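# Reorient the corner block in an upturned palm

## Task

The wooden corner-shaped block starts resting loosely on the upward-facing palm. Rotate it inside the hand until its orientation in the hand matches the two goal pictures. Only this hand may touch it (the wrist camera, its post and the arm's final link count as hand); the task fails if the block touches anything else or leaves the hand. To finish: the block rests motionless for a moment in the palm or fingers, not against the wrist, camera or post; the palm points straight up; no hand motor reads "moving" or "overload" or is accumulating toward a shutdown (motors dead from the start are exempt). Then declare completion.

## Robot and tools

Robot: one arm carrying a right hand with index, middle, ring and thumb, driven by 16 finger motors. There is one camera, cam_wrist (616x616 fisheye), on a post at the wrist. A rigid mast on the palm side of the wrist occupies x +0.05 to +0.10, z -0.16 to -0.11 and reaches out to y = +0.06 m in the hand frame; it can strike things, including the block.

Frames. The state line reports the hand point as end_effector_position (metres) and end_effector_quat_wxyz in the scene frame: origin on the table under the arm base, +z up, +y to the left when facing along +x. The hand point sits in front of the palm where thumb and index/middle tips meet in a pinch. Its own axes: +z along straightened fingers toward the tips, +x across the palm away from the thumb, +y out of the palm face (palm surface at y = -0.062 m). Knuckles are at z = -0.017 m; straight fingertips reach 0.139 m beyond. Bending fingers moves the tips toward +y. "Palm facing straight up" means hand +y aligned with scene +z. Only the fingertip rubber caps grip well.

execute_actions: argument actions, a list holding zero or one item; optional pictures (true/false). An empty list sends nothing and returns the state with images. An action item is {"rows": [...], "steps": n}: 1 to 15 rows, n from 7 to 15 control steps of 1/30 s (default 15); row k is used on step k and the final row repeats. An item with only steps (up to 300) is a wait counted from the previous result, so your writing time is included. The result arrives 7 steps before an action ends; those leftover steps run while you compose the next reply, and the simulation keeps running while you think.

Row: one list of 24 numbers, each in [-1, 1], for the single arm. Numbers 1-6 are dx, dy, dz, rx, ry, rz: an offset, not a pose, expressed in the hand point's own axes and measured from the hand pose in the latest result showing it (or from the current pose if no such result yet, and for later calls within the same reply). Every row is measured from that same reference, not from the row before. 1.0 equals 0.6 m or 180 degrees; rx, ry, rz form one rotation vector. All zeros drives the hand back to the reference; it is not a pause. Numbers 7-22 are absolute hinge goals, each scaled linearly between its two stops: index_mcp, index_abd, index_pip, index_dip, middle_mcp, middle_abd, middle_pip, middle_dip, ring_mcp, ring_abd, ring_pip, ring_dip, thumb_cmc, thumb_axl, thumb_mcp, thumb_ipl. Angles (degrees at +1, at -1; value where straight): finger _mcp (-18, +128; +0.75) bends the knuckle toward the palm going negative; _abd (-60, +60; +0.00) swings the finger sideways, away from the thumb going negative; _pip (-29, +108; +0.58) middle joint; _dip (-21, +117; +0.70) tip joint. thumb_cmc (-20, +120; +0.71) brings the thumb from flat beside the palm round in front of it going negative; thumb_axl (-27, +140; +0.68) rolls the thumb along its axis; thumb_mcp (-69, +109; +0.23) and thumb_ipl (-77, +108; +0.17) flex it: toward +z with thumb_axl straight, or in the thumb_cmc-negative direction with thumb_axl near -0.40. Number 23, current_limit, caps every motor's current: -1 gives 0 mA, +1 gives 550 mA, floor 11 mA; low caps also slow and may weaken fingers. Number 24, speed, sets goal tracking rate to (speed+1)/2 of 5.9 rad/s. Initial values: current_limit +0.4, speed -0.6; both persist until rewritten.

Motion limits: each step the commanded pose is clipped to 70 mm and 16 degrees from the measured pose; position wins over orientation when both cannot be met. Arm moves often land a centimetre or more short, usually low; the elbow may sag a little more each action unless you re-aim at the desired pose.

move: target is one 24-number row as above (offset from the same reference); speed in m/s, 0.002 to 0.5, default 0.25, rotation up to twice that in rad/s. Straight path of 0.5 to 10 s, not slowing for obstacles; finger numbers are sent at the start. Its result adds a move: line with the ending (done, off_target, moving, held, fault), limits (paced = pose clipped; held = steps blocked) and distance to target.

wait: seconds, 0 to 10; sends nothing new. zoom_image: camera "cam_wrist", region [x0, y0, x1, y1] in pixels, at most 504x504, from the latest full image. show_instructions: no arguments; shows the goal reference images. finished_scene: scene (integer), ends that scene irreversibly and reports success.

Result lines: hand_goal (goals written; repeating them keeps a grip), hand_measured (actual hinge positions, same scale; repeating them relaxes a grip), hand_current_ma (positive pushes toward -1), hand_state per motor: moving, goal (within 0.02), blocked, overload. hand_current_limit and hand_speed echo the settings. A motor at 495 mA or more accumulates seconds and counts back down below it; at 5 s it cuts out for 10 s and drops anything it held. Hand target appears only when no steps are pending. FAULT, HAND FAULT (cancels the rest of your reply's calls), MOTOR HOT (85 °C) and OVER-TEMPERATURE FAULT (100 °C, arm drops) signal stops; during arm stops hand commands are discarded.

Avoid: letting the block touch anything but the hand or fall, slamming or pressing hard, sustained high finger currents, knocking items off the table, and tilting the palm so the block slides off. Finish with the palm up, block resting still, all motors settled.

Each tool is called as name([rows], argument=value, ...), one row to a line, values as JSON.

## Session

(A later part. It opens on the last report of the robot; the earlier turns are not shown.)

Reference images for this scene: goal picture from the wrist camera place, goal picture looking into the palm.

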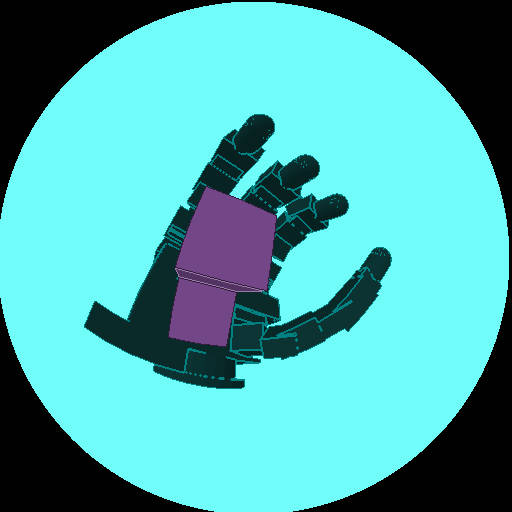

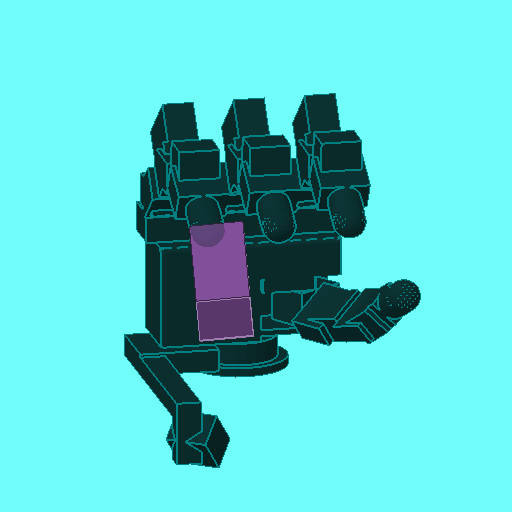

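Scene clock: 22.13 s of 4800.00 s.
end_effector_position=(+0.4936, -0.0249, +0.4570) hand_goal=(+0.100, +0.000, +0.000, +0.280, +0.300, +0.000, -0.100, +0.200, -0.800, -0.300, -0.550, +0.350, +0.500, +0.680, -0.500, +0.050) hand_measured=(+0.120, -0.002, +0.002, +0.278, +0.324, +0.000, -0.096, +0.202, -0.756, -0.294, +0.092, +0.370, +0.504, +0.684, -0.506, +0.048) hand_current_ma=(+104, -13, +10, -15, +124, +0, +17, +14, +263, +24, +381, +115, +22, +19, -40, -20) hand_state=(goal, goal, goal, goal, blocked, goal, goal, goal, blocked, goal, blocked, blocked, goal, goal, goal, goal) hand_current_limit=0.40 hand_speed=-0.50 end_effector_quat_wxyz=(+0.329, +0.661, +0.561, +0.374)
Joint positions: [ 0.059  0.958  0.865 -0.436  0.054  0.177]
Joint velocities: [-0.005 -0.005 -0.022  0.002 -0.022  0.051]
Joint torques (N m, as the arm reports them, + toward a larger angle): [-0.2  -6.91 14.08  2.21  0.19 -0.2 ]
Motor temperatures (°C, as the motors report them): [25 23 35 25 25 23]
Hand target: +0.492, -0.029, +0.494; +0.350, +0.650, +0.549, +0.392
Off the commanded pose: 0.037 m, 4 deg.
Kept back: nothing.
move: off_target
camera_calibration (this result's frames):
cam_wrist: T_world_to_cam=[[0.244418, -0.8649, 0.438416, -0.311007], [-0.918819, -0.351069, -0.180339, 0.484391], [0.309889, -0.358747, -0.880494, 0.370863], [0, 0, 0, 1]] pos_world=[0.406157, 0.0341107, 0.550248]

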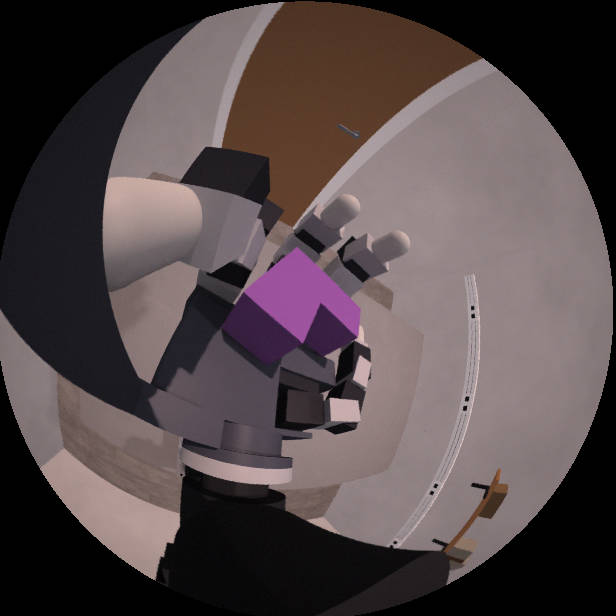

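move(target=[0,0.055,-0.034,-0.022,0,0,0.1,0,0,0.28,0.3,0,-0.1,0.2,-0.3,-0.3,-0.6,-0.1,0.5,0.68,-0.5,0.05,0.4,-0.4], speed=0.1)

move(target=[0,0.055,-0.034,-0.022,0,0,0.1,0,0,0.28,0.3,0,-0.1,0.2,-0.7,-0.3,-0.6,-0.1,0.5,0.68,-0.5,0.05,0.4,-0.5], speed=0.1)

zoom_image(camera="cam_wrist", region=[130, 160, 430, 460])

Scene clock: 23.53 s of 4800.00 s.
end_effector_position=(+0.4928, -0.0251, +0.4585) hand_goal=(+0.100, +0.000, +0.000, +0.280, +0.300, +0.000, -0.100, +0.200, -0.300, -0.300, -0.600, -0.100, +0.500, +0.680, -0.500, +0.050) hand_measured=(+0.120, -0.002, +0.002, +0.278, +0.324, +0.000, -0.096, +0.202, -0.298, -0.298, -0.600, -0.098, +0.504, +0.684, -0.506, +0.048) hand_current_ma=(+104, -13, +10, -15, +124, +0, +17, +14, +16, +11, +5, +11, +22, +19, -40, -20) hand_state=(goal, goal, goal, goal, blocked, goal, goal, goal, goal, goal, goal, goal, goal, goal, goal, goal) hand_current_limit=0.40 hand_speed=-0.40 end_effector_quat_wxyz=(+0.330, +0.661, +0.561, +0.375)
Joint positions: [ 0.059  0.955  0.865 -0.436  0.055  0.177]
Joint velocities: [-0.005  0.024  0.017 -0.002 -0.051  0.022]
Joint torques (N m, as the arm reports them, + toward a larger angle): [-0.23 -6.95 14.11  2.24  0.19 -0.2 ]
Motor temperatures (°C, as the motors report them): [25 23 36 25 25 23]
Hand target: +0.491, -0.029, +0.495; +0.351, +0.649, +0.548, +0.393
Off the commanded pose: 0.037 m, 4 deg.
Kept back: nothing.
move: off_target
camera_calibration (this result's frames):
cam_wrist: T_world_to_cam=[[0.242501, -0.864953, 0.439375, -0.311086], [-0.918494, -0.350506, -0.183069, 0.484951], [0.31235, -0.359169, -0.879452, 0.370632], [0, 0, 0, 1]] pos_world=[0.405096, 0.0340229, 0.551416]

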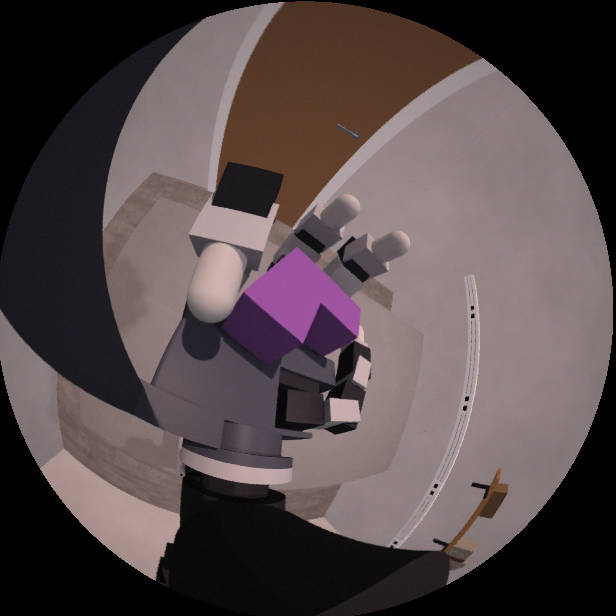

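Scene clock: 24.23 s of 4800.00 s.
end_effector_position=(+0.4920, -0.0252, +0.4599) hand_goal=(+0.100, +0.000, +0.000, +0.280, +0.300, +0.000, -0.100, +0.200, -0.700, -0.300, -0.600, -0.100, +0.500, +0.680, -0.500, +0.050) hand_measured=(+0.120, -0.002, +0.002, +0.278, +0.324, +0.000, -0.096, +0.202, -0.544, -0.300, -0.594, -0.102, +0.504, +0.684, -0.506, +0.048) hand_current_ma=(+104, -13, +10, -15, +124, +0, +17, +14, +385, +3, +29, -13, +22, +19, -40, -20) hand_state=(goal, goal, goal, goal, blocked, goal, goal, goal, blocked, goal, goal, goal, goal, goal, goal, goal) hand_current_limit=0.40 hand_speed=-0.50 end_effector_quat_wxyz=(+0.331, +0.660, +0.560, +0.376)
Joint positions: [ 0.059  0.952  0.865 -0.436  0.055  0.177]
Joint velocities: [-0.005 -0.024 -0.012 -0.002 -0.022  0.022]
Joint torques (N m, as the arm reports them, + toward a larger angle): [-0.26 -6.72 14.14  2.21  0.19 -0.2 ]
Motor temperatures (°C, as the motors report them): [25 23 36 25 25 23]
Hand target: +0.490, -0.029, +0.497; +0.352, +0.649, +0.548, +0.394
Off the commanded pose: 0.037 m, 4 deg.
Kept back: nothing.
move: off_target
camera_calibration (this result's frames):
cam_wrist: T_world_to_cam=[[0.240869, -0.86501, 0.440159, -0.311172], [-0.918046, -0.350212, -0.185858, 0.485508], [0.314918, -0.359319, -0.878474, 0.370396], [0, 0, 0, 1]] pos_world=[0.404026, 0.0339542, 0.552584]

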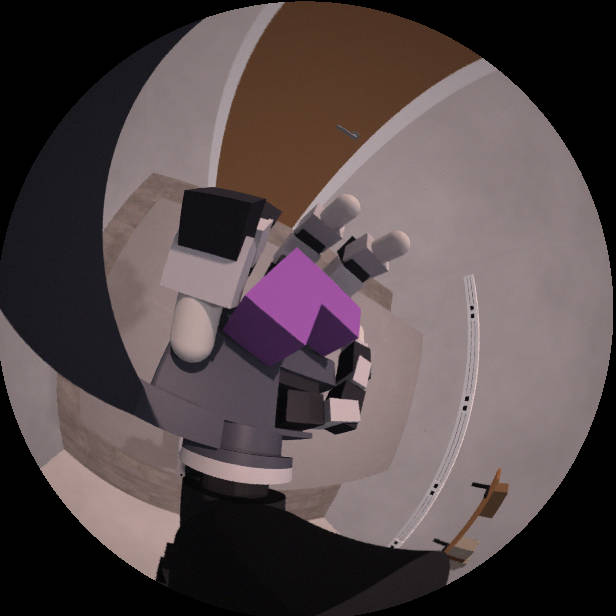

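Region (130, 160, 430, 460) of cam_wrist's 616x616 image, scaled by 1.680, with more detail than that image has.

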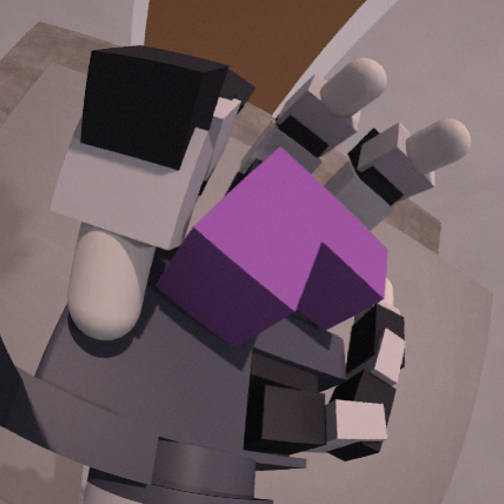

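move(target=[0,0.053,-0.033,-0.022,0,0,0.1,0,0,0.28,0.3,0,-0.1,0.2,-0.85,0.3,-0.3,0.1,0.6,0.68,-0.5,0.05,0.4,-0.7], speed=0.1)

zoom_image(camera="cam_wrist", region=[130, 160, 430, 460])

Scene clock: 25.67 s of 4800.00 s.
end_effector_position=(+0.4912, -0.0253, +0.4614) hand_goal=(+0.100, +0.000, +0.000, +0.280, +0.300, +0.000, -0.100, +0.200, -0.850, +0.300, -0.300, +0.100, +0.600, +0.680, -0.500, +0.050) hand_measured=(+0.120, -0.002, +0.002, +0.278, +0.324, +0.000, -0.096, +0.202, -0.728, +0.264, -0.412, +0.072, +0.604, +0.684, -0.504, +0.048) hand_current_ma=(+104, -13, +10, -15, +124, +0, +17, +14, +385, -161, -385, -159, +22, +19, -32, -18) hand_state=(goal, goal, goal, goal, blocked, goal, goal, goal, blocked, blocked, blocked, blocked, goal, goal, goal, goal) hand_current_limit=0.40 hand_speed=-0.70 end_effector_quat_wxyz=(+0.332, +0.660, +0.559, +0.377)
Joint positions: [ 0.059  0.949  0.865 -0.436  0.056  0.177]
Joint velocities: [-0.005  0.005 -0.012 -0.027  0.007 -0.051]
Joint torques (N m, as the arm reports them, + toward a larger angle): [-0.23 -6.97 13.93  2.33  0.2  -0.21]
Motor temperatures (°C, as the motors report them): [25 23 36 25 25 23]
Hand target: +0.489, -0.029, +0.497; +0.353, +0.648, +0.547, +0.395
Off the commanded pose: 0.036 m, 4 deg.
Kept back: nothing.
move: off_target
camera_calibration (this result's frames):
cam_wrist: T_world_to_cam=[[0.238945, -0.865062, 0.441104, -0.311248], [-0.917704, -0.349648, -0.188587, 0.486067], [0.317371, -0.359741, -0.877418, 0.370162], [0, 0, 0, 1]] pos_world=[0.402958, 0.0338661, 0.553745]

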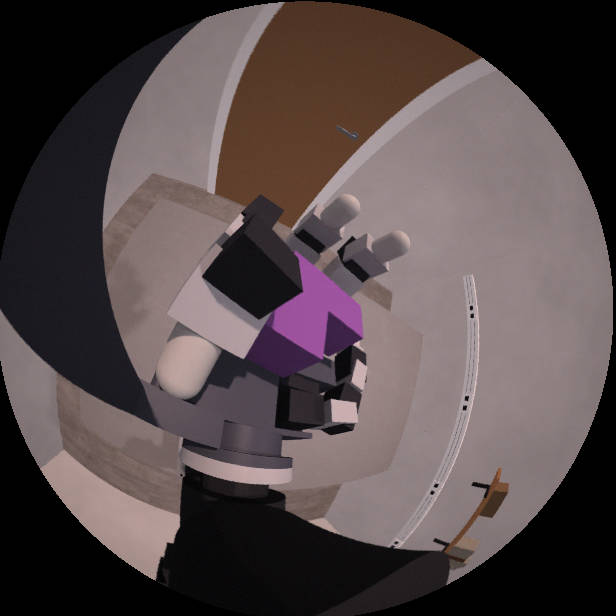

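Region (130, 160, 430, 460) of cam_wrist's 616x616 image, scaled by 1.680, with more detail than that image has.

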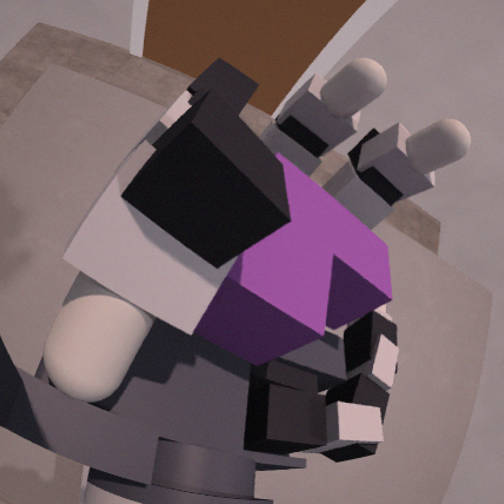

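move(target=[0,0.053,-0.033,-0.022,0,0,0.1,0,0,0.28,0.3,0,-0.1,0.2,-0.7,0.55,-0.45,0.05,0.6,0.68,-0.55,0.05,0.4,-0.75], speed=0.1)

zoom_image(camera="cam_wrist", region=[130, 160, 430, 460])

Scene clock: 26.67 s of 4800.00 s.
end_effector_position=(+0.4903, -0.0255, +0.4628) hand_goal=(+0.100, +0.000, +0.000, +0.280, +0.300, +0.000, -0.100, +0.200, -0.700, +0.550, -0.450, +0.050, +0.600, +0.680, -0.550, +0.050) hand_measured=(+0.120, -0.002, +0.002, +0.278, +0.324, +0.000, -0.096, +0.202, -0.696, +0.546, -0.444, +0.052, +0.604, +0.684, -0.548, +0.048) hand_current_ma=(+104, -13, +10, -15, +124, +0, +17, +14, +23, -15, +29, +9, +22, +19, +8, -16) hand_state=(goal, goal, goal, goal, blocked, goal, goal, goal, goal, goal, goal, goal, goal, goal, goal, goal) hand_current_limit=0.40 hand_speed=-0.75 end_effector_quat_wxyz=(+0.333, +0.659, +0.559, +0.377)
Joint positions: [ 0.059  0.946  0.865 -0.436  0.057  0.177]
Joint velocities: [-0.015 -0.015 -0.002  0.012 -0.022  0.051]
Joint torques (N m, as the arm reports them, + toward a larger angle): [-0.19 -6.37 13.88  2.32  0.2  -0.21]
Motor temperatures (°C, as the motors report them): [25 23 36 25 25 23]
Hand target: +0.488, -0.030, +0.498; +0.354, +0.648, +0.546, +0.396
Off the commanded pose: 0.036 m, 4 deg.
Kept back: nothing.
move: off_target
camera_calibration (this result's frames):
cam_wrist: T_world_to_cam=[[0.237017, -0.865115, 0.44204, -0.311322], [-0.917354, -0.349084, -0.191316, 0.486626], [0.31982, -0.360162, -0.876355, 0.369927], [0, 0, 0, 1]] pos_world=[0.401887, 0.0337778, 0.554904]

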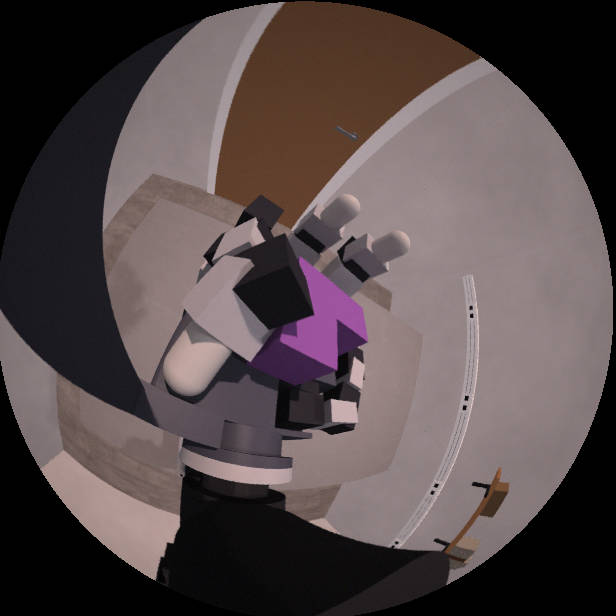

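Region (130, 160, 430, 460) of cam_wrist's 616x616 image, scaled by 1.680, with more detail than that image has.

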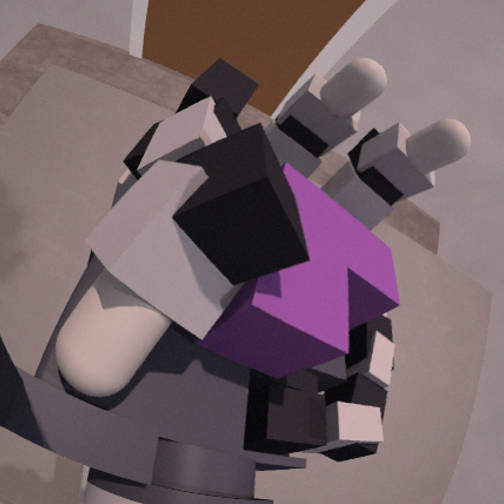

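move(target=[0,0.053,-0.033,-0.022,0,0,0.1,0,0,0.28,0.3,0,-0.1,0.2,-0.7,0.7,-0.45,0.05,0.6,0.68,-0.55,0.05,0.4,-0.75], speed=0.1)

move(target=[0,0.053,-0.033,-0.022,0,0,0.1,0,0,0.28,0.3,0,-0.1,0.2,-0.7,0.7,-0.45,0.05,0.55,0.35,-0.55,0.05,0.4,-0.8], speed=0.1)

zoom_image(camera="cam_wrist", region=[130, 160, 430, 460])

Scene clock: 27.90 s of 4800.00 s.
end_effector_position=(+0.4895, -0.0257, +0.4642) hand_goal=(+0.100, +0.000, +0.000, +0.280, +0.300, +0.000, -0.100, +0.200, -0.700, +0.700, -0.450, +0.050, +0.600, +0.680, -0.550, +0.050) hand_measured=(+0.120, -0.002, +0.002, +0.278, +0.324, +0.000, -0.096, +0.202, -0.692, +0.692, -0.442, +0.054, +0.604, +0.684, -0.548, +0.048) hand_current_ma=(+104, -13, +10, -15, +124, +0, +17, +14, +53, -38, +45, +24, +22, +19, +8, -16) hand_state=(goal, goal, goal, goal, blocked, goal, goal, goal, goal, goal, goal, goal, goal, goal, goal, goal) hand_current_limit=0.40 hand_speed=-0.75 end_effector_quat_wxyz=(+0.334, +0.659, +0.558, +0.378)
Joint positions: [ 0.059  0.942  0.865 -0.436  0.057  0.177]
Joint velocities: [-0.005 -0.015 -0.007 -0.007  0.007  0.007]
Joint torques (N m, as the arm reports them, + toward a larger angle): [-0.22 -6.55 13.87  2.34  0.21 -0.21]
Motor temperatures (°C, as the motors report them): [25 23 36 25 25 23]
Hand target: +0.487, -0.030, +0.500; +0.355, +0.647, +0.545, +0.397
Off the commanded pose: 0.036 m, 4 deg.
Kept back: nothing.
move: off_target
camera_calibration (this result's frames):
cam_wrist: T_world_to_cam=[[0.235085, -0.865167, 0.442969, -0.311395], [-0.916995, -0.34852, -0.194045, 0.487185], [0.322265, -0.360584, -0.875285, 0.36969], [0, 0, 0, 1]] pos_world=[0.400812, 0.0336894, 0.556059]

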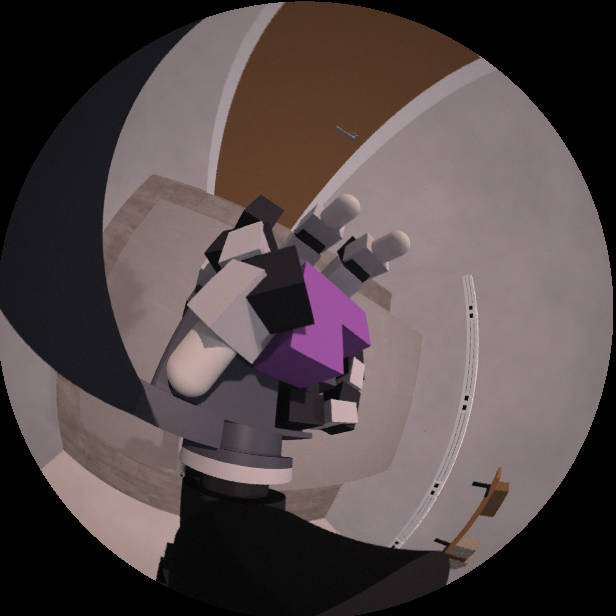

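Scene clock: 29.00 s of 4800.00 s.
end_effector_position=(+0.4886, -0.0258, +0.4659) hand_goal=(+0.100, +0.000, +0.000, +0.280, +0.300, +0.000, -0.100, +0.200, -0.700, +0.700, -0.450, +0.050, +0.550, +0.350, -0.550, +0.050) hand_measured=(+0.120, -0.002, +0.002, +0.278, +0.324, +0.000, -0.096, +0.202, -0.692, +0.692, -0.442, +0.054, +0.566, +0.364, -0.548, +0.048) hand_current_ma=(+104, -13, +10, -15, +124, +0, +17, +14, +53, -38, +45, +24, +82, +88, +8, -16) hand_state=(goal, goal, goal, goal, blocked, goal, goal, goal, goal, goal, goal, goal, goal, goal, goal, goal) hand_current_limit=0.40 hand_speed=-0.80 end_effector_quat_wxyz=(+0.335, +0.658, +0.557, +0.379)
Joint positions: [ 0.059  0.939  0.865 -0.436  0.058  0.177]
Joint velocities: [-0.005  0.005  0.007  0.002 -0.037  0.037]
Joint torques (N m, as the arm reports them, + toward a larger angle): [-0.19 -6.58 13.95  2.32  0.2  -0.21]
Motor temperatures (°C, as the motors report them): [25 23 36 25 25 23]
Hand target: +0.486, -0.030, +0.501; +0.356, +0.647, +0.545, +0.397
Off the commanded pose: 0.036 m, 4 deg.
Kept back: nothing.
move: off_target
camera_calibration (this result's frames):
cam_wrist: T_world_to_cam=[[0.23298, -0.865226, 0.443965, -0.311477], [-0.916553, -0.347951, -0.197129, 0.487812], [0.325039, -0.36099, -0.874091, 0.369422], [0, 0, 0, 1]] pos_world=[0.399597, 0.0335945, 0.557355]

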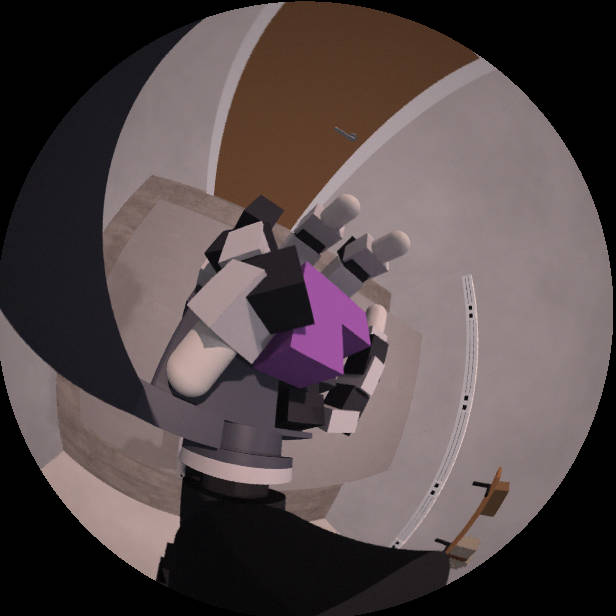

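Region (130, 160, 430, 460) of cam_wrist's 616x616 image, scaled by 1.680, with more detail than that image has.

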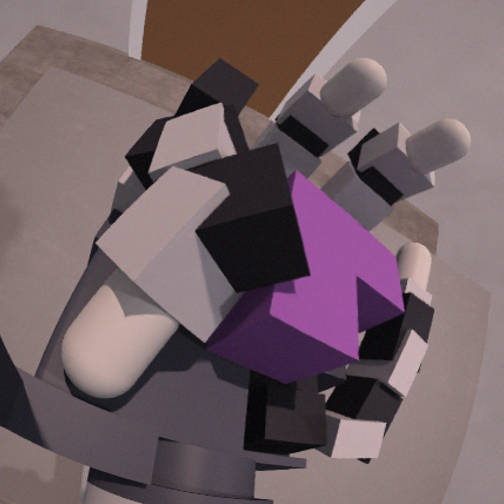

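move(target=[0,0.053,-0.033,-0.022,0,0,0.1,0,0,0.28,0.3,0,-0.1,0.2,-0.7,0.7,-0.45,0.05,0.55,0.45,-0.3,-0.45,0.4,-0.6], speed=0.1)

zoom_image(camera="cam_wrist", region=[200, 210, 450, 460])

Scene clock: 30.37 s of 4800.00 s.
end_effector_position=(+0.4876, -0.0260, +0.4675) hand_goal=(+0.100, +0.000, +0.000, +0.280, +0.300, +0.000, -0.100, +0.200, -0.700, +0.700, -0.450, +0.050, +0.550, +0.450, -0.300, -0.450) hand_measured=(+0.120, -0.002, +0.002, +0.278, +0.324, +0.000, -0.096, +0.202, -0.692, +0.692, -0.442, +0.054, +0.566, +0.454, -0.304, -0.448) hand_current_ma=(+104, -13, +10, -15, +124, +0, +17, +14, +53, -38, +45, +24, +78, +20, -25, +15) hand_state=(goal, goal, goal, goal, blocked, goal, goal, goal, goal, goal, goal, goal, goal, goal, goal, goal) hand_current_limit=0.40 hand_speed=-0.60 end_effector_quat_wxyz=(+0.336, +0.658, +0.557, +0.380)
Joint positions: [ 0.059  0.936  0.865 -0.436  0.059  0.177]
Joint velocities: [ 0.005  0.005  0.007 -0.002  0.066  0.037]
Joint torques (N m, as the arm reports them, + toward a larger angle): [-0.19 -6.81 13.87  2.33  0.21 -0.21]
Motor temperatures (°C, as the motors report them): [25 23 36 25 25 23]
Hand target: +0.485, -0.030, +0.503; +0.358, +0.646, +0.544, +0.398
Off the commanded pose: 0.036 m, 4 deg.
Kept back: nothing.
move: off_target
camera_calibration (this result's frames):
cam_wrist: T_world_to_cam=[[0.23087, -0.865285, 0.444951, -0.311558], [-0.916101, -0.347382, -0.200212, 0.488439], [0.327808, -0.361397, -0.872889, 0.369152], [0, 0, 0, 1]] pos_world=[0.398378, 0.0334994, 0.558648]

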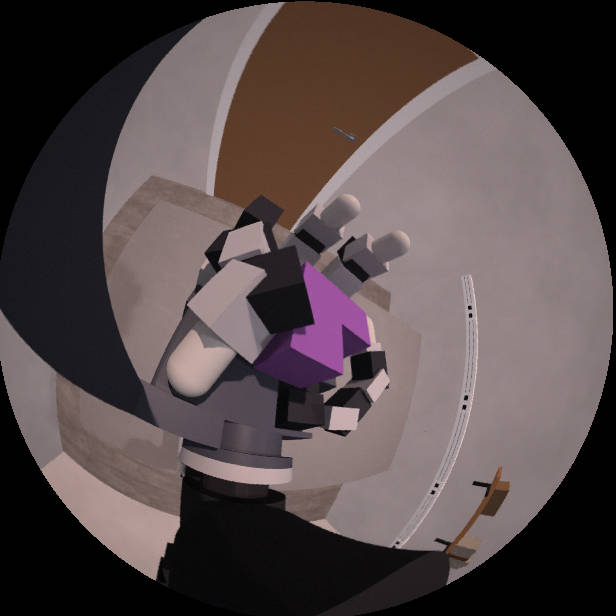

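Region (200, 210, 450, 460) of cam_wrist's 616x616 image, scaled by 2.016, with more detail than that image has.

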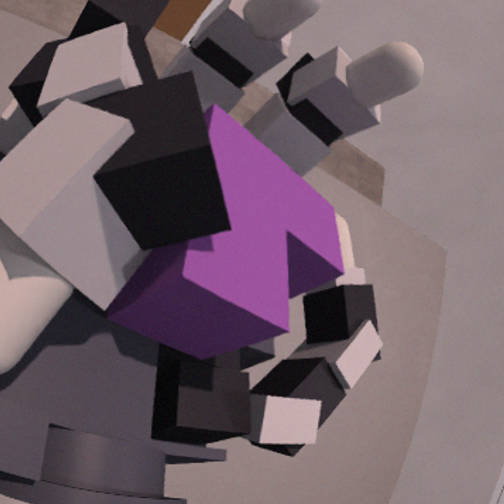

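Press in (ipl, mcp) with the tip low, then lift.

move(target=[0,0.052,-0.032,-0.022,0,0,0.1,0,0,0.28,0.3,0,-0.1,0.2,-0.7,0.7,-0.45,0.05,0.55,0.5,-0.42,-0.7,0.4,-0.7], speed=0.1)

move(target=[0,0.052,-0.032,-0.022,0,0,0.1,0,0,0.28,0.3,0,-0.1,0.2,-0.7,0.7,-0.45,0.05,0.5,0.25,-0.45,-0.7,0.4,-0.8], speed=0.1)

zoom_image(camera="cam_wrist", region=[200, 210, 450, 460])

Scene clock: 31.37 s of 4800.00 s.
end_effector_position=(+0.4871, -0.0262, +0.4684) hand_goal=(+0.100, +0.000, +0.000, +0.280, +0.300, +0.000, -0.100, +0.200, -0.700, +0.700, -0.450, +0.050, +0.550, +0.500, -0.420, -0.700) hand_measured=(+0.120, -0.002, +0.002, +0.278, +0.324, +0.000, -0.096, +0.202, -0.690, +0.692, -0.442, +0.054, +0.566, +0.502, -0.370, -0.532) hand_current_ma=(+104, -12, +10, -15, +124, +0, +17, +14, +53, -38, +45, +24, +78, +9, +325, +385) hand_state=(goal, goal, goal, goal, blocked, goal, goal, goal, goal, goal, goal, goal, goal, goal, blocked, blocked) hand_current_limit=0.40 hand_speed=-0.70 end_effector_quat_wxyz=(+0.337, +0.658, +0.556, +0.381)
Joint positions: [ 0.059  0.934  0.865 -0.436  0.06   0.177]
Joint velocities: [ 0.005 -0.015  0.017 -0.012 -0.007 -0.037]
Joint torques (N m, as the arm reports them, + toward a larger angle): [-0.21 -6.92 13.74  2.43  0.21 -0.21]
Motor temperatures (°C, as the motors report them): [25 23 36 25 25 23]
Hand target: +0.485, -0.030, +0.503; +0.359, +0.646, +0.543, +0.399
Off the commanded pose: 0.036 m, 4 deg.
Kept back: nothing.
move: off_target
camera_calibration (this result's frames):
cam_wrist: T_world_to_cam=[[0.229436, -0.865313, 0.445638, -0.311593], [-0.915947, -0.346827, -0.201874, 0.48879], [0.329243, -0.361863, -0.872155, 0.369005], [0, 0, 0, 1]] pos_world=[0.397704, 0.0334293, 0.559361]

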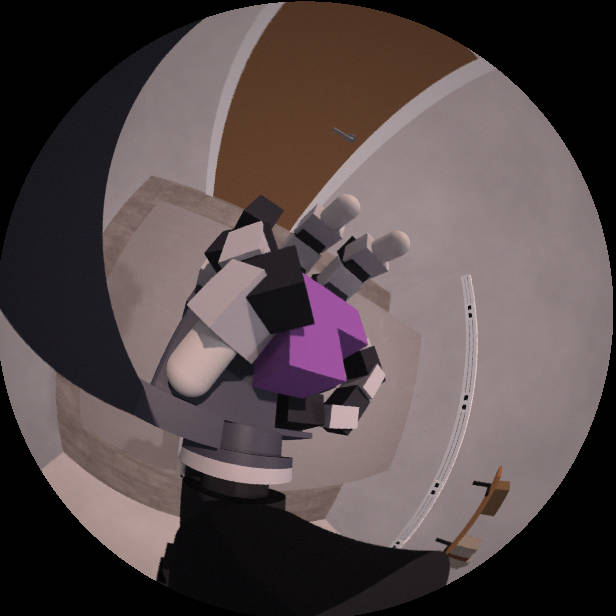

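Scene clock: 32.07 s of 4800.00 s.
end_effector_position=(+0.4863, -0.0263, +0.4696) hand_goal=(+0.100, +0.000, +0.000, +0.280, +0.300, +0.000, -0.100, +0.200, -0.700, +0.700, -0.450, +0.050, +0.500, +0.250, -0.450, -0.700) hand_measured=(+0.120, -0.002, +0.002, +0.278, +0.324, +0.000, -0.096, +0.202, -0.692, +0.684, -0.442, +0.054, +0.538, +0.466, -0.388, -0.586) hand_current_ma=(+104, -12, +10, -15, +124, +0, +17, +14, +52, -73, +45, +27, +197, +385, +385, +385) hand_state=(goal, goal, goal, goal, blocked, goal, goal, goal, goal, goal, goal, goal, blocked, blocked, blocked, blocked) hand_current_limit=0.40 hand_speed=-0.80 end_effector_quat_wxyz=(+0.338, +0.657, +0.555, +0.381)
Joint positions: [ 0.059  0.931  0.865 -0.436  0.06   0.177]
Joint velocities: [-0.005 -0.005  0.007 -0.007  0.022 -0.037]
Joint torques (N m, as the arm reports them, + toward a larger angle): [-0.19 -6.47 13.75  2.42  0.2  -0.21]
Motor temperatures (°C, as the motors report them): [25 23 36 25 25 23]
Hand target: +0.484, -0.030, +0.504; +0.359, +0.645, +0.543, +0.400
Off the commanded pose: 0.035 m, 4 deg.
Kept back: nothing.
move: off_target
camera_calibration (this result's frames):
cam_wrist: T_world_to_cam=[[0.227659, -0.865356, 0.446465, -0.311649], [-0.915634, -0.346264, -0.204246, 0.489279], [0.33134, -0.3623, -0.871179, 0.368795], [0, 0, 0, 1]] pos_world=[0.396754, 0.0333465, 0.56036]

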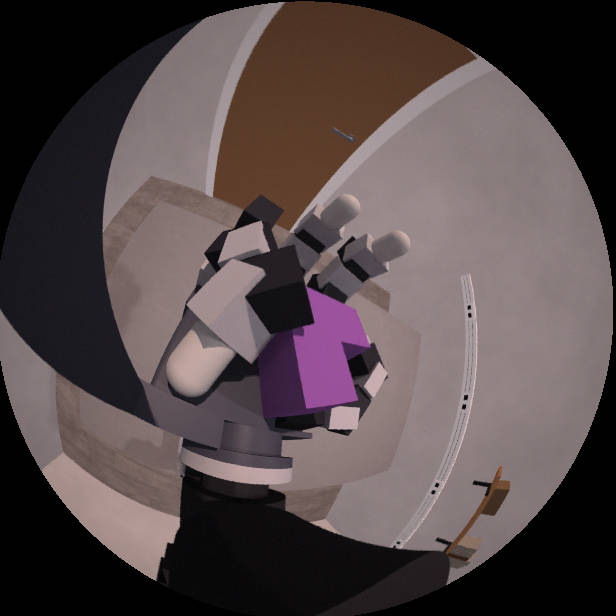

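Region (200, 210, 450, 460) of cam_wrist's 616x616 image, scaled by 2.016, with more detail than that image has.

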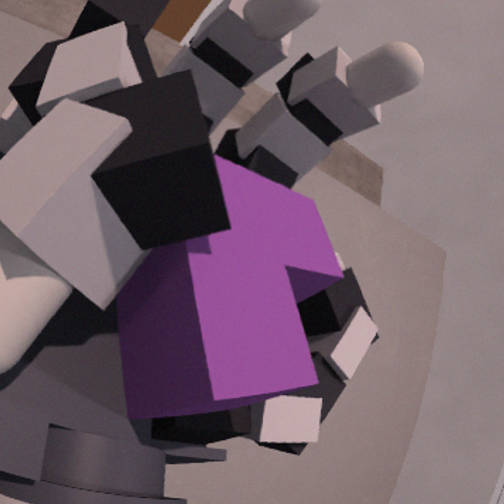

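move(target=[0,0.052,-0.032,-0.022,0,0,0.1,0,0,0.28,0.3,0,-0.1,0.2,-0.7,0.7,-0.45,0.05,0.3,0.4,-0.33,-0.5,0.4,-0.8], speed=0.1)

zoom_image(camera="cam_wrist", region=[200, 210, 450, 460])

Scene clock: 33.10 s of 4800.00 s.
end_effector_position=(+0.4857, -0.0266, +0.4707) hand_goal=(+0.100, +0.000, +0.000, +0.280, +0.300, +0.000, -0.100, +0.200, -0.700, +0.700, -0.450, +0.050, +0.300, +0.400, -0.330, -0.500) hand_measured=(+0.120, -0.002, +0.002, +0.278, +0.322, +0.000, -0.096, +0.202, -0.690, +0.696, -0.442, +0.054, +0.330, +0.418, -0.328, -0.498) hand_current_ma=(+104, -12, +10, -15, +123, +0, +17, +14, +54, -14, +45, +27, +154, +107, +13, +9) hand_state=(goal, goal, goal, goal, blocked, goal, goal, goal, goal, goal, goal, goal, blocked, goal, goal, goal) hand_current_limit=0.40 hand_speed=-0.80 end_effector_quat_wxyz=(+0.339, +0.657, +0.555, +0.382)
Joint positions: [ 0.059  0.929  0.865 -0.436  0.062  0.177]
Joint velocities: [-0.005 -0.005 -0.042  0.007 -0.066  0.007]
Joint torques (N m, as the arm reports them, + toward a larger angle): [-0.22 -6.64 13.76  2.43  0.2  -0.21]
Motor temperatures (°C, as the motors report them): [25 23 36 25 25 23]
Hand target: +0.483, -0.030, +0.506; +0.360, +0.645, +0.542, +0.400
Off the commanded pose: 0.035 m, 4 deg.
Kept back: nothing.
move: off_target
camera_calibration (this result's frames):
cam_wrist: T_world_to_cam=[[0.225757, -0.865384, 0.447375, -0.311684], [-0.915507, -0.345435, -0.206208, 0.489702], [0.332988, -0.363022, -0.87025, 0.368619], [0, 0, 0, 1]] pos_world=[0.395945, 0.0332506, 0.561211]

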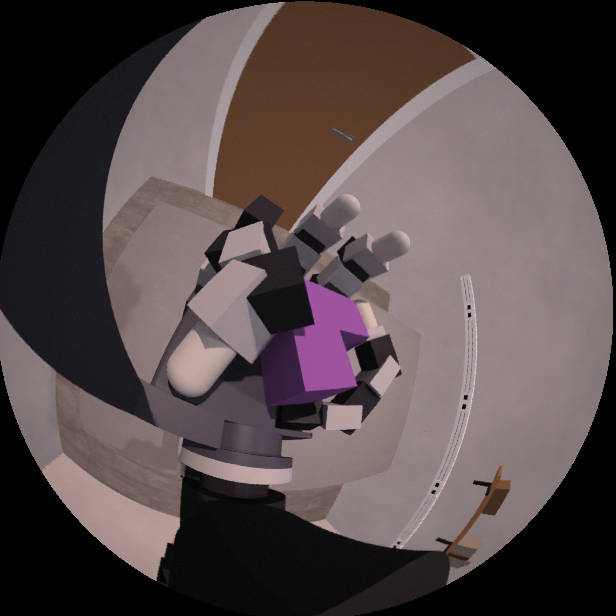

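Region (200, 210, 450, 460) of cam_wrist's 616x616 image, scaled by 2.016, with more detail than that image has.

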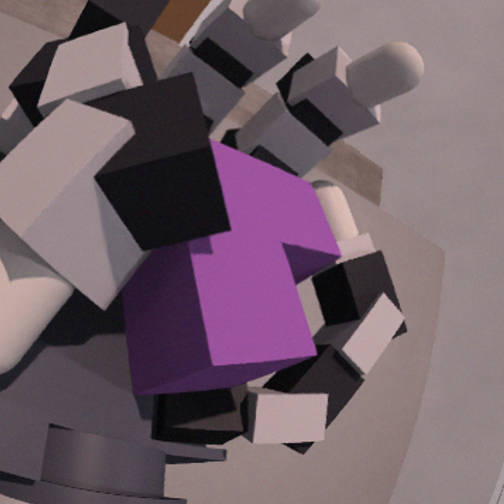

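move(target=[0,0.052,-0.032,-0.022,0,0,0.1,0,0,0.28,0.3,0,-0.1,0.2,-0.7,0.7,-0.45,0.05,0.25,0.2,-0.36,-0.55,0.4,-0.85], speed=0.1)

zoom_image(camera="cam_wrist", region=[200, 210, 450, 460])

Scene clock: 34.63 s of 4800.00 s.
end_effector_position=(+0.4849, -0.0267, +0.4720) hand_goal=(+0.100, +0.000, +0.000, +0.280, +0.300, +0.000, -0.100, +0.200, -0.700, +0.700, -0.450, +0.050, +0.250, +0.200, -0.360, -0.550) hand_measured=(+0.120, -0.002, +0.002, +0.278, +0.322, +0.000, -0.096, +0.202, -0.690, +0.696, -0.442, +0.056, +0.318, +0.414, -0.328, -0.502) hand_current_ma=(+104, -12, +10, -15, +123, +0, +17, +14, +54, -20, +45, +29, +346, +385, +215, +323) hand_state=(goal, goal, goal, goal, blocked, goal, goal, goal, goal, goal, goal, goal, blocked, blocked, blocked, blocked) hand_current_limit=0.40 hand_speed=-0.85 end_effector_quat_wxyz=(+0.340, +0.657, +0.554, +0.383)
Joint positions: [ 0.059  0.926  0.865 -0.436  0.062  0.177]
Joint velocities: [ 0.005 -0.015  0.002 -0.002  0.022  0.007]
Joint torques (N m, as the arm reports them, + toward a larger angle): [-0.22 -6.72 13.7   2.43  0.2  -0.21]
Motor temperatures (°C, as the motors report them): [25 23 36 25 25 23]
Hand target: +0.482, -0.031, +0.507; +0.361, +0.645, +0.541, +0.401
Off the commanded pose: 0.035 m, 4 deg.
Kept back: nothing.
move: off_target
camera_calibration (this result's frames):
cam_wrist: T_world_to_cam=[[0.223974, -0.865426, 0.448189, -0.311738], [-0.915182, -0.344871, -0.20858, 0.490191], [0.335078, -0.363458, -0.869265, 0.368408], [0, 0, 0, 1]] pos_world=[0.394989, 0.0331676, 0.562206]

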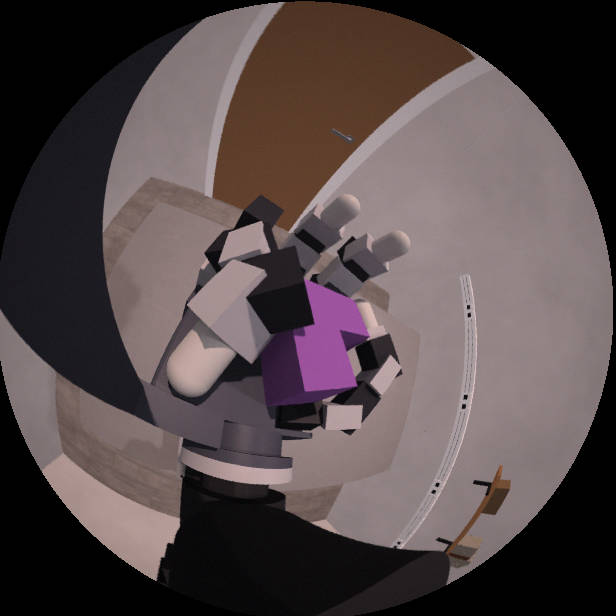

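Region (200, 210, 450, 460) of cam_wrist's 616x616 image, scaled by 2.016, with more detail than that image has.

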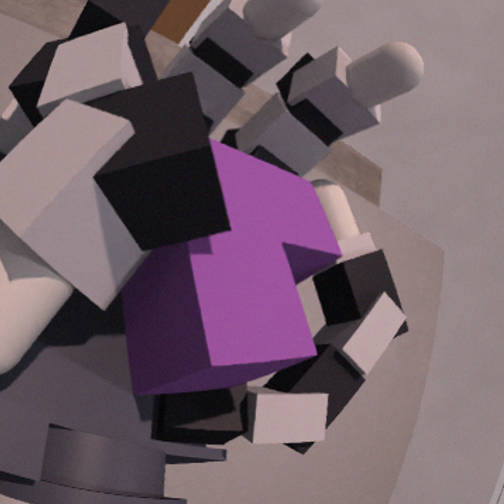

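move(target=[0,0.052,-0.032,-0.022,0,0,0.1,0,0,0.28,0.3,0,-0.1,0.2,-0.7,0.7,-0.45,0.05,0.65,0.68,-0.35,-0.3,0.4,-0.6], speed=0.1)

move(target=[0,0.052,-0.032,-0.022,0,0,0.1,0,0,0.28,0.3,0,-0.1,0.2,-0.6,1.0,-0.35,0.05,0.65,0.68,-0.35,-0.3,0.4,-0.8], speed=0.1)

zoom_image(camera="cam_wrist", region=[200, 210, 450, 460])

Scene clock: 36.80 s of 4800.00 s.
end_effector_position=(+0.4844, -0.0270, +0.4729) hand_goal=(+0.100, +0.000, +0.000, +0.280, +0.300, +0.000, -0.100, +0.200, -0.700, +0.700, -0.450, +0.050, +0.650, +0.680, -0.350, -0.300) hand_measured=(+0.120, -0.002, +0.002, +0.278, +0.322, +0.000, -0.096, +0.202, -0.690, +0.698, -0.442, +0.056, +0.654, +0.682, -0.350, -0.302) hand_current_ma=(+104, -12, +10, -15, +123, +0, +17, +14, +55, -12, +45, +29, +25, +15, +6, -14) hand_state=(goal, goal, goal, goal, blocked, goal, goal, goal, goal, goal, goal, goal, goal, goal, goal, goal) hand_current_limit=0.40 hand_speed=-0.60 end_effector_quat_wxyz=(+0.341, +0.656, +0.554, +0.383)
Joint positions: [ 0.059  0.924  0.865 -0.436  0.063  0.177]
Joint velocities: [ 0.005 -0.015 -0.012 -0.007 -0.022 -0.007]
Joint torques (N m, as the arm reports them, + toward a larger angle): [-0.17 -6.23 13.73  2.45  0.21 -0.22]
Motor temperatures (°C, as the motors report them): [25 23 36 25 25 23]
Hand target: +0.481, -0.031, +0.508; +0.362, +0.644, +0.541, +0.401
Off the commanded pose: 0.036 m, 4 deg.
Kept back: nothing.
move: off_target
camera_calibration (this result's frames):
cam_wrist: T_world_to_cam=[[0.222237, -0.865445, 0.449016, -0.31176], [-0.915125, -0.344046, -0.210188, 0.490545], [0.336389, -0.364194, -0.86845, 0.368263], [0, 0, 0, 1]] pos_world=[0.394315, 0.0330779, 0.56291]

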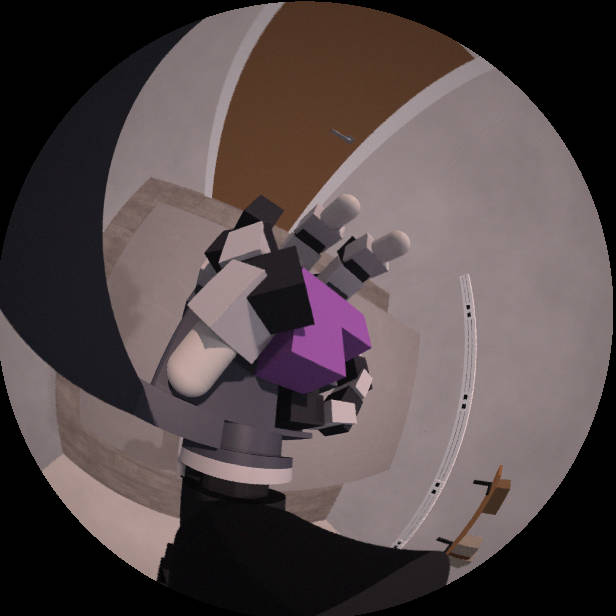

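Scene clock: 37.60 s of 4800.00 s.
end_effector_position=(+0.4835, -0.0271, +0.4743) hand_goal=(+0.100, +0.000, +0.000, +0.280, +0.300, +0.000, -0.100, +0.200, -0.600, +1.000, -0.350, +0.050, +0.650, +0.680, -0.350, -0.300) hand_measured=(+0.120, -0.002, +0.002, +0.278, +0.322, +0.000, -0.096, +0.202, -0.596, +0.982, -0.352, +0.052, +0.654, +0.682, -0.350, -0.302) hand_current_ma=(+104, -12, +10, -15, +123, +0, +17, +14, +28, -81, -11, +12, +25, +15, +6, -14) hand_state=(goal, goal, goal, goal, blocked, goal, goal, goal, goal, goal, goal, goal, goal, goal, goal, goal) hand_current_limit=0.40 hand_speed=-0.80 end_effector_quat_wxyz=(+0.342, +0.656, +0.553, +0.384)
Joint positions: [ 0.059  0.921  0.865 -0.436  0.064  0.177]
Joint velocities: [-0.024 -0.005 -0.012 -0.007 -0.022 -0.051]
Joint torques (N m, as the arm reports them, + toward a larger angle): [-0.22 -6.51 13.82  2.44  0.21 -0.22]
Motor temperatures (°C, as the motors report them): [25 23 36 25 25 23]
Hand target: +0.481, -0.031, +0.509; +0.363, +0.644, +0.540, +0.402
Off the commanded pose: 0.035 m, 4 deg.
Kept back: nothing.
move: off_target
camera_calibration (this result's frames):
cam_wrist: T_world_to_cam=[[0.220277, -0.865494, 0.449887, -0.311821], [-0.914708, -0.343477, -0.212916, 0.491102], [0.338803, -0.364615, -0.867334, 0.368018], [0, 0, 0, 1]] pos_world=[0.393216, 0.0329882, 0.564042]

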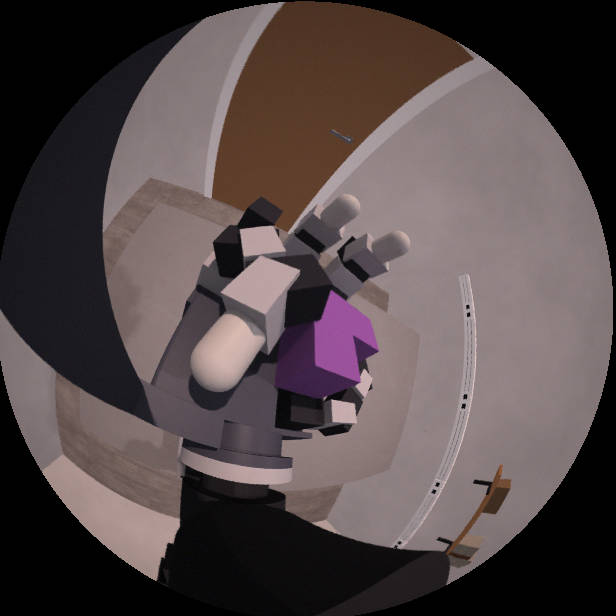

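Region (200, 210, 450, 460) of cam_wrist's 616x616 image, scaled by 2.016, with more detail than that image has.

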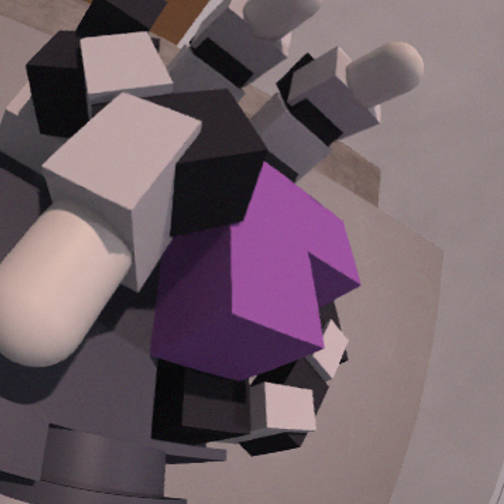

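Now it overhangs more. Lift with thumb.

move(target=[0,0.052,-0.032,-0.022,0,0,0.1,0,0,0.28,0.3,0,-0.1,0.2,-0.6,1.0,-0.35,0.05,0.55,0.4,-0.35,-0.3,0.4,-0.8], speed=0.1)

zoom_image(camera="cam_wrist", region=[200, 210, 450, 460])

Scene clock: 38.83 s of 4800.00 s.
end_effector_position=(+0.4827, -0.0273, +0.4755) hand_goal=(+0.100, +0.000, +0.000, +0.280, +0.300, +0.000, -0.100, +0.200, -0.600, +1.000, -0.350, +0.050, +0.550, +0.400, -0.350, -0.300) hand_measured=(+0.120, -0.002, +0.002, +0.278, +0.322, +0.000, -0.096, +0.202, -0.596, +0.982, -0.352, +0.052, +0.568, +0.414, -0.350, -0.302) hand_current_ma=(+104, -12, +10, -15, +123, +0, +17, +14, +28, -81, -11, +12, +92, +90, +6, -12) hand_state=(goal, goal, goal, goal, blocked, goal, goal, goal, goal, goal, goal, goal, goal, goal, goal, goal) hand_current_limit=0.40 hand_speed=-0.80 end_effector_quat_wxyz=(+0.343, +0.656, +0.552, +0.384)
Joint positions: [ 0.059  0.918  0.865 -0.436  0.065  0.177]
Joint velocities: [-0.005 -0.005  0.007 -0.012 -0.022  0.007]
Joint torques (N m, as the arm reports them, + toward a larger angle): [-0.15 -6.2  13.82  2.46  0.21 -0.22]
Motor temperatures (°C, as the motors report them): [25 23 36 25 25 23]
Hand target: +0.480, -0.031, +0.510; +0.364, +0.644, +0.539, +0.403
Off the commanded pose: 0.035 m, 4 deg.
Kept back: nothing.
move: off_target
camera_calibration (this result's frames):
cam_wrist: T_world_to_cam=[[0.218485, -0.865534, 0.450683, -0.31187], [-0.914365, -0.342912, -0.215288, 0.49159], [0.340883, -0.365051, -0.866335, 0.367804], [0, 0, 0, 1]] pos_world=[0.392253, 0.0329048, 0.565029]

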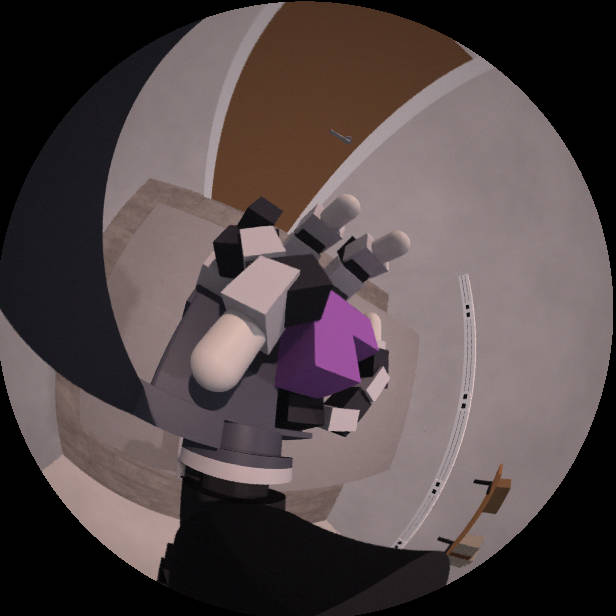

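Region (200, 210, 450, 460) of cam_wrist's 616x616 image, scaled by 2.016, with more detail than that image has.

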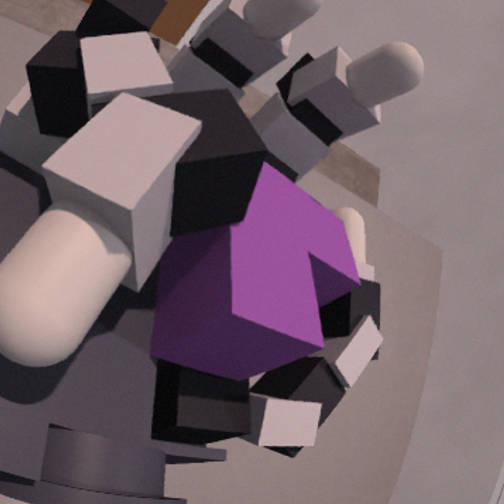

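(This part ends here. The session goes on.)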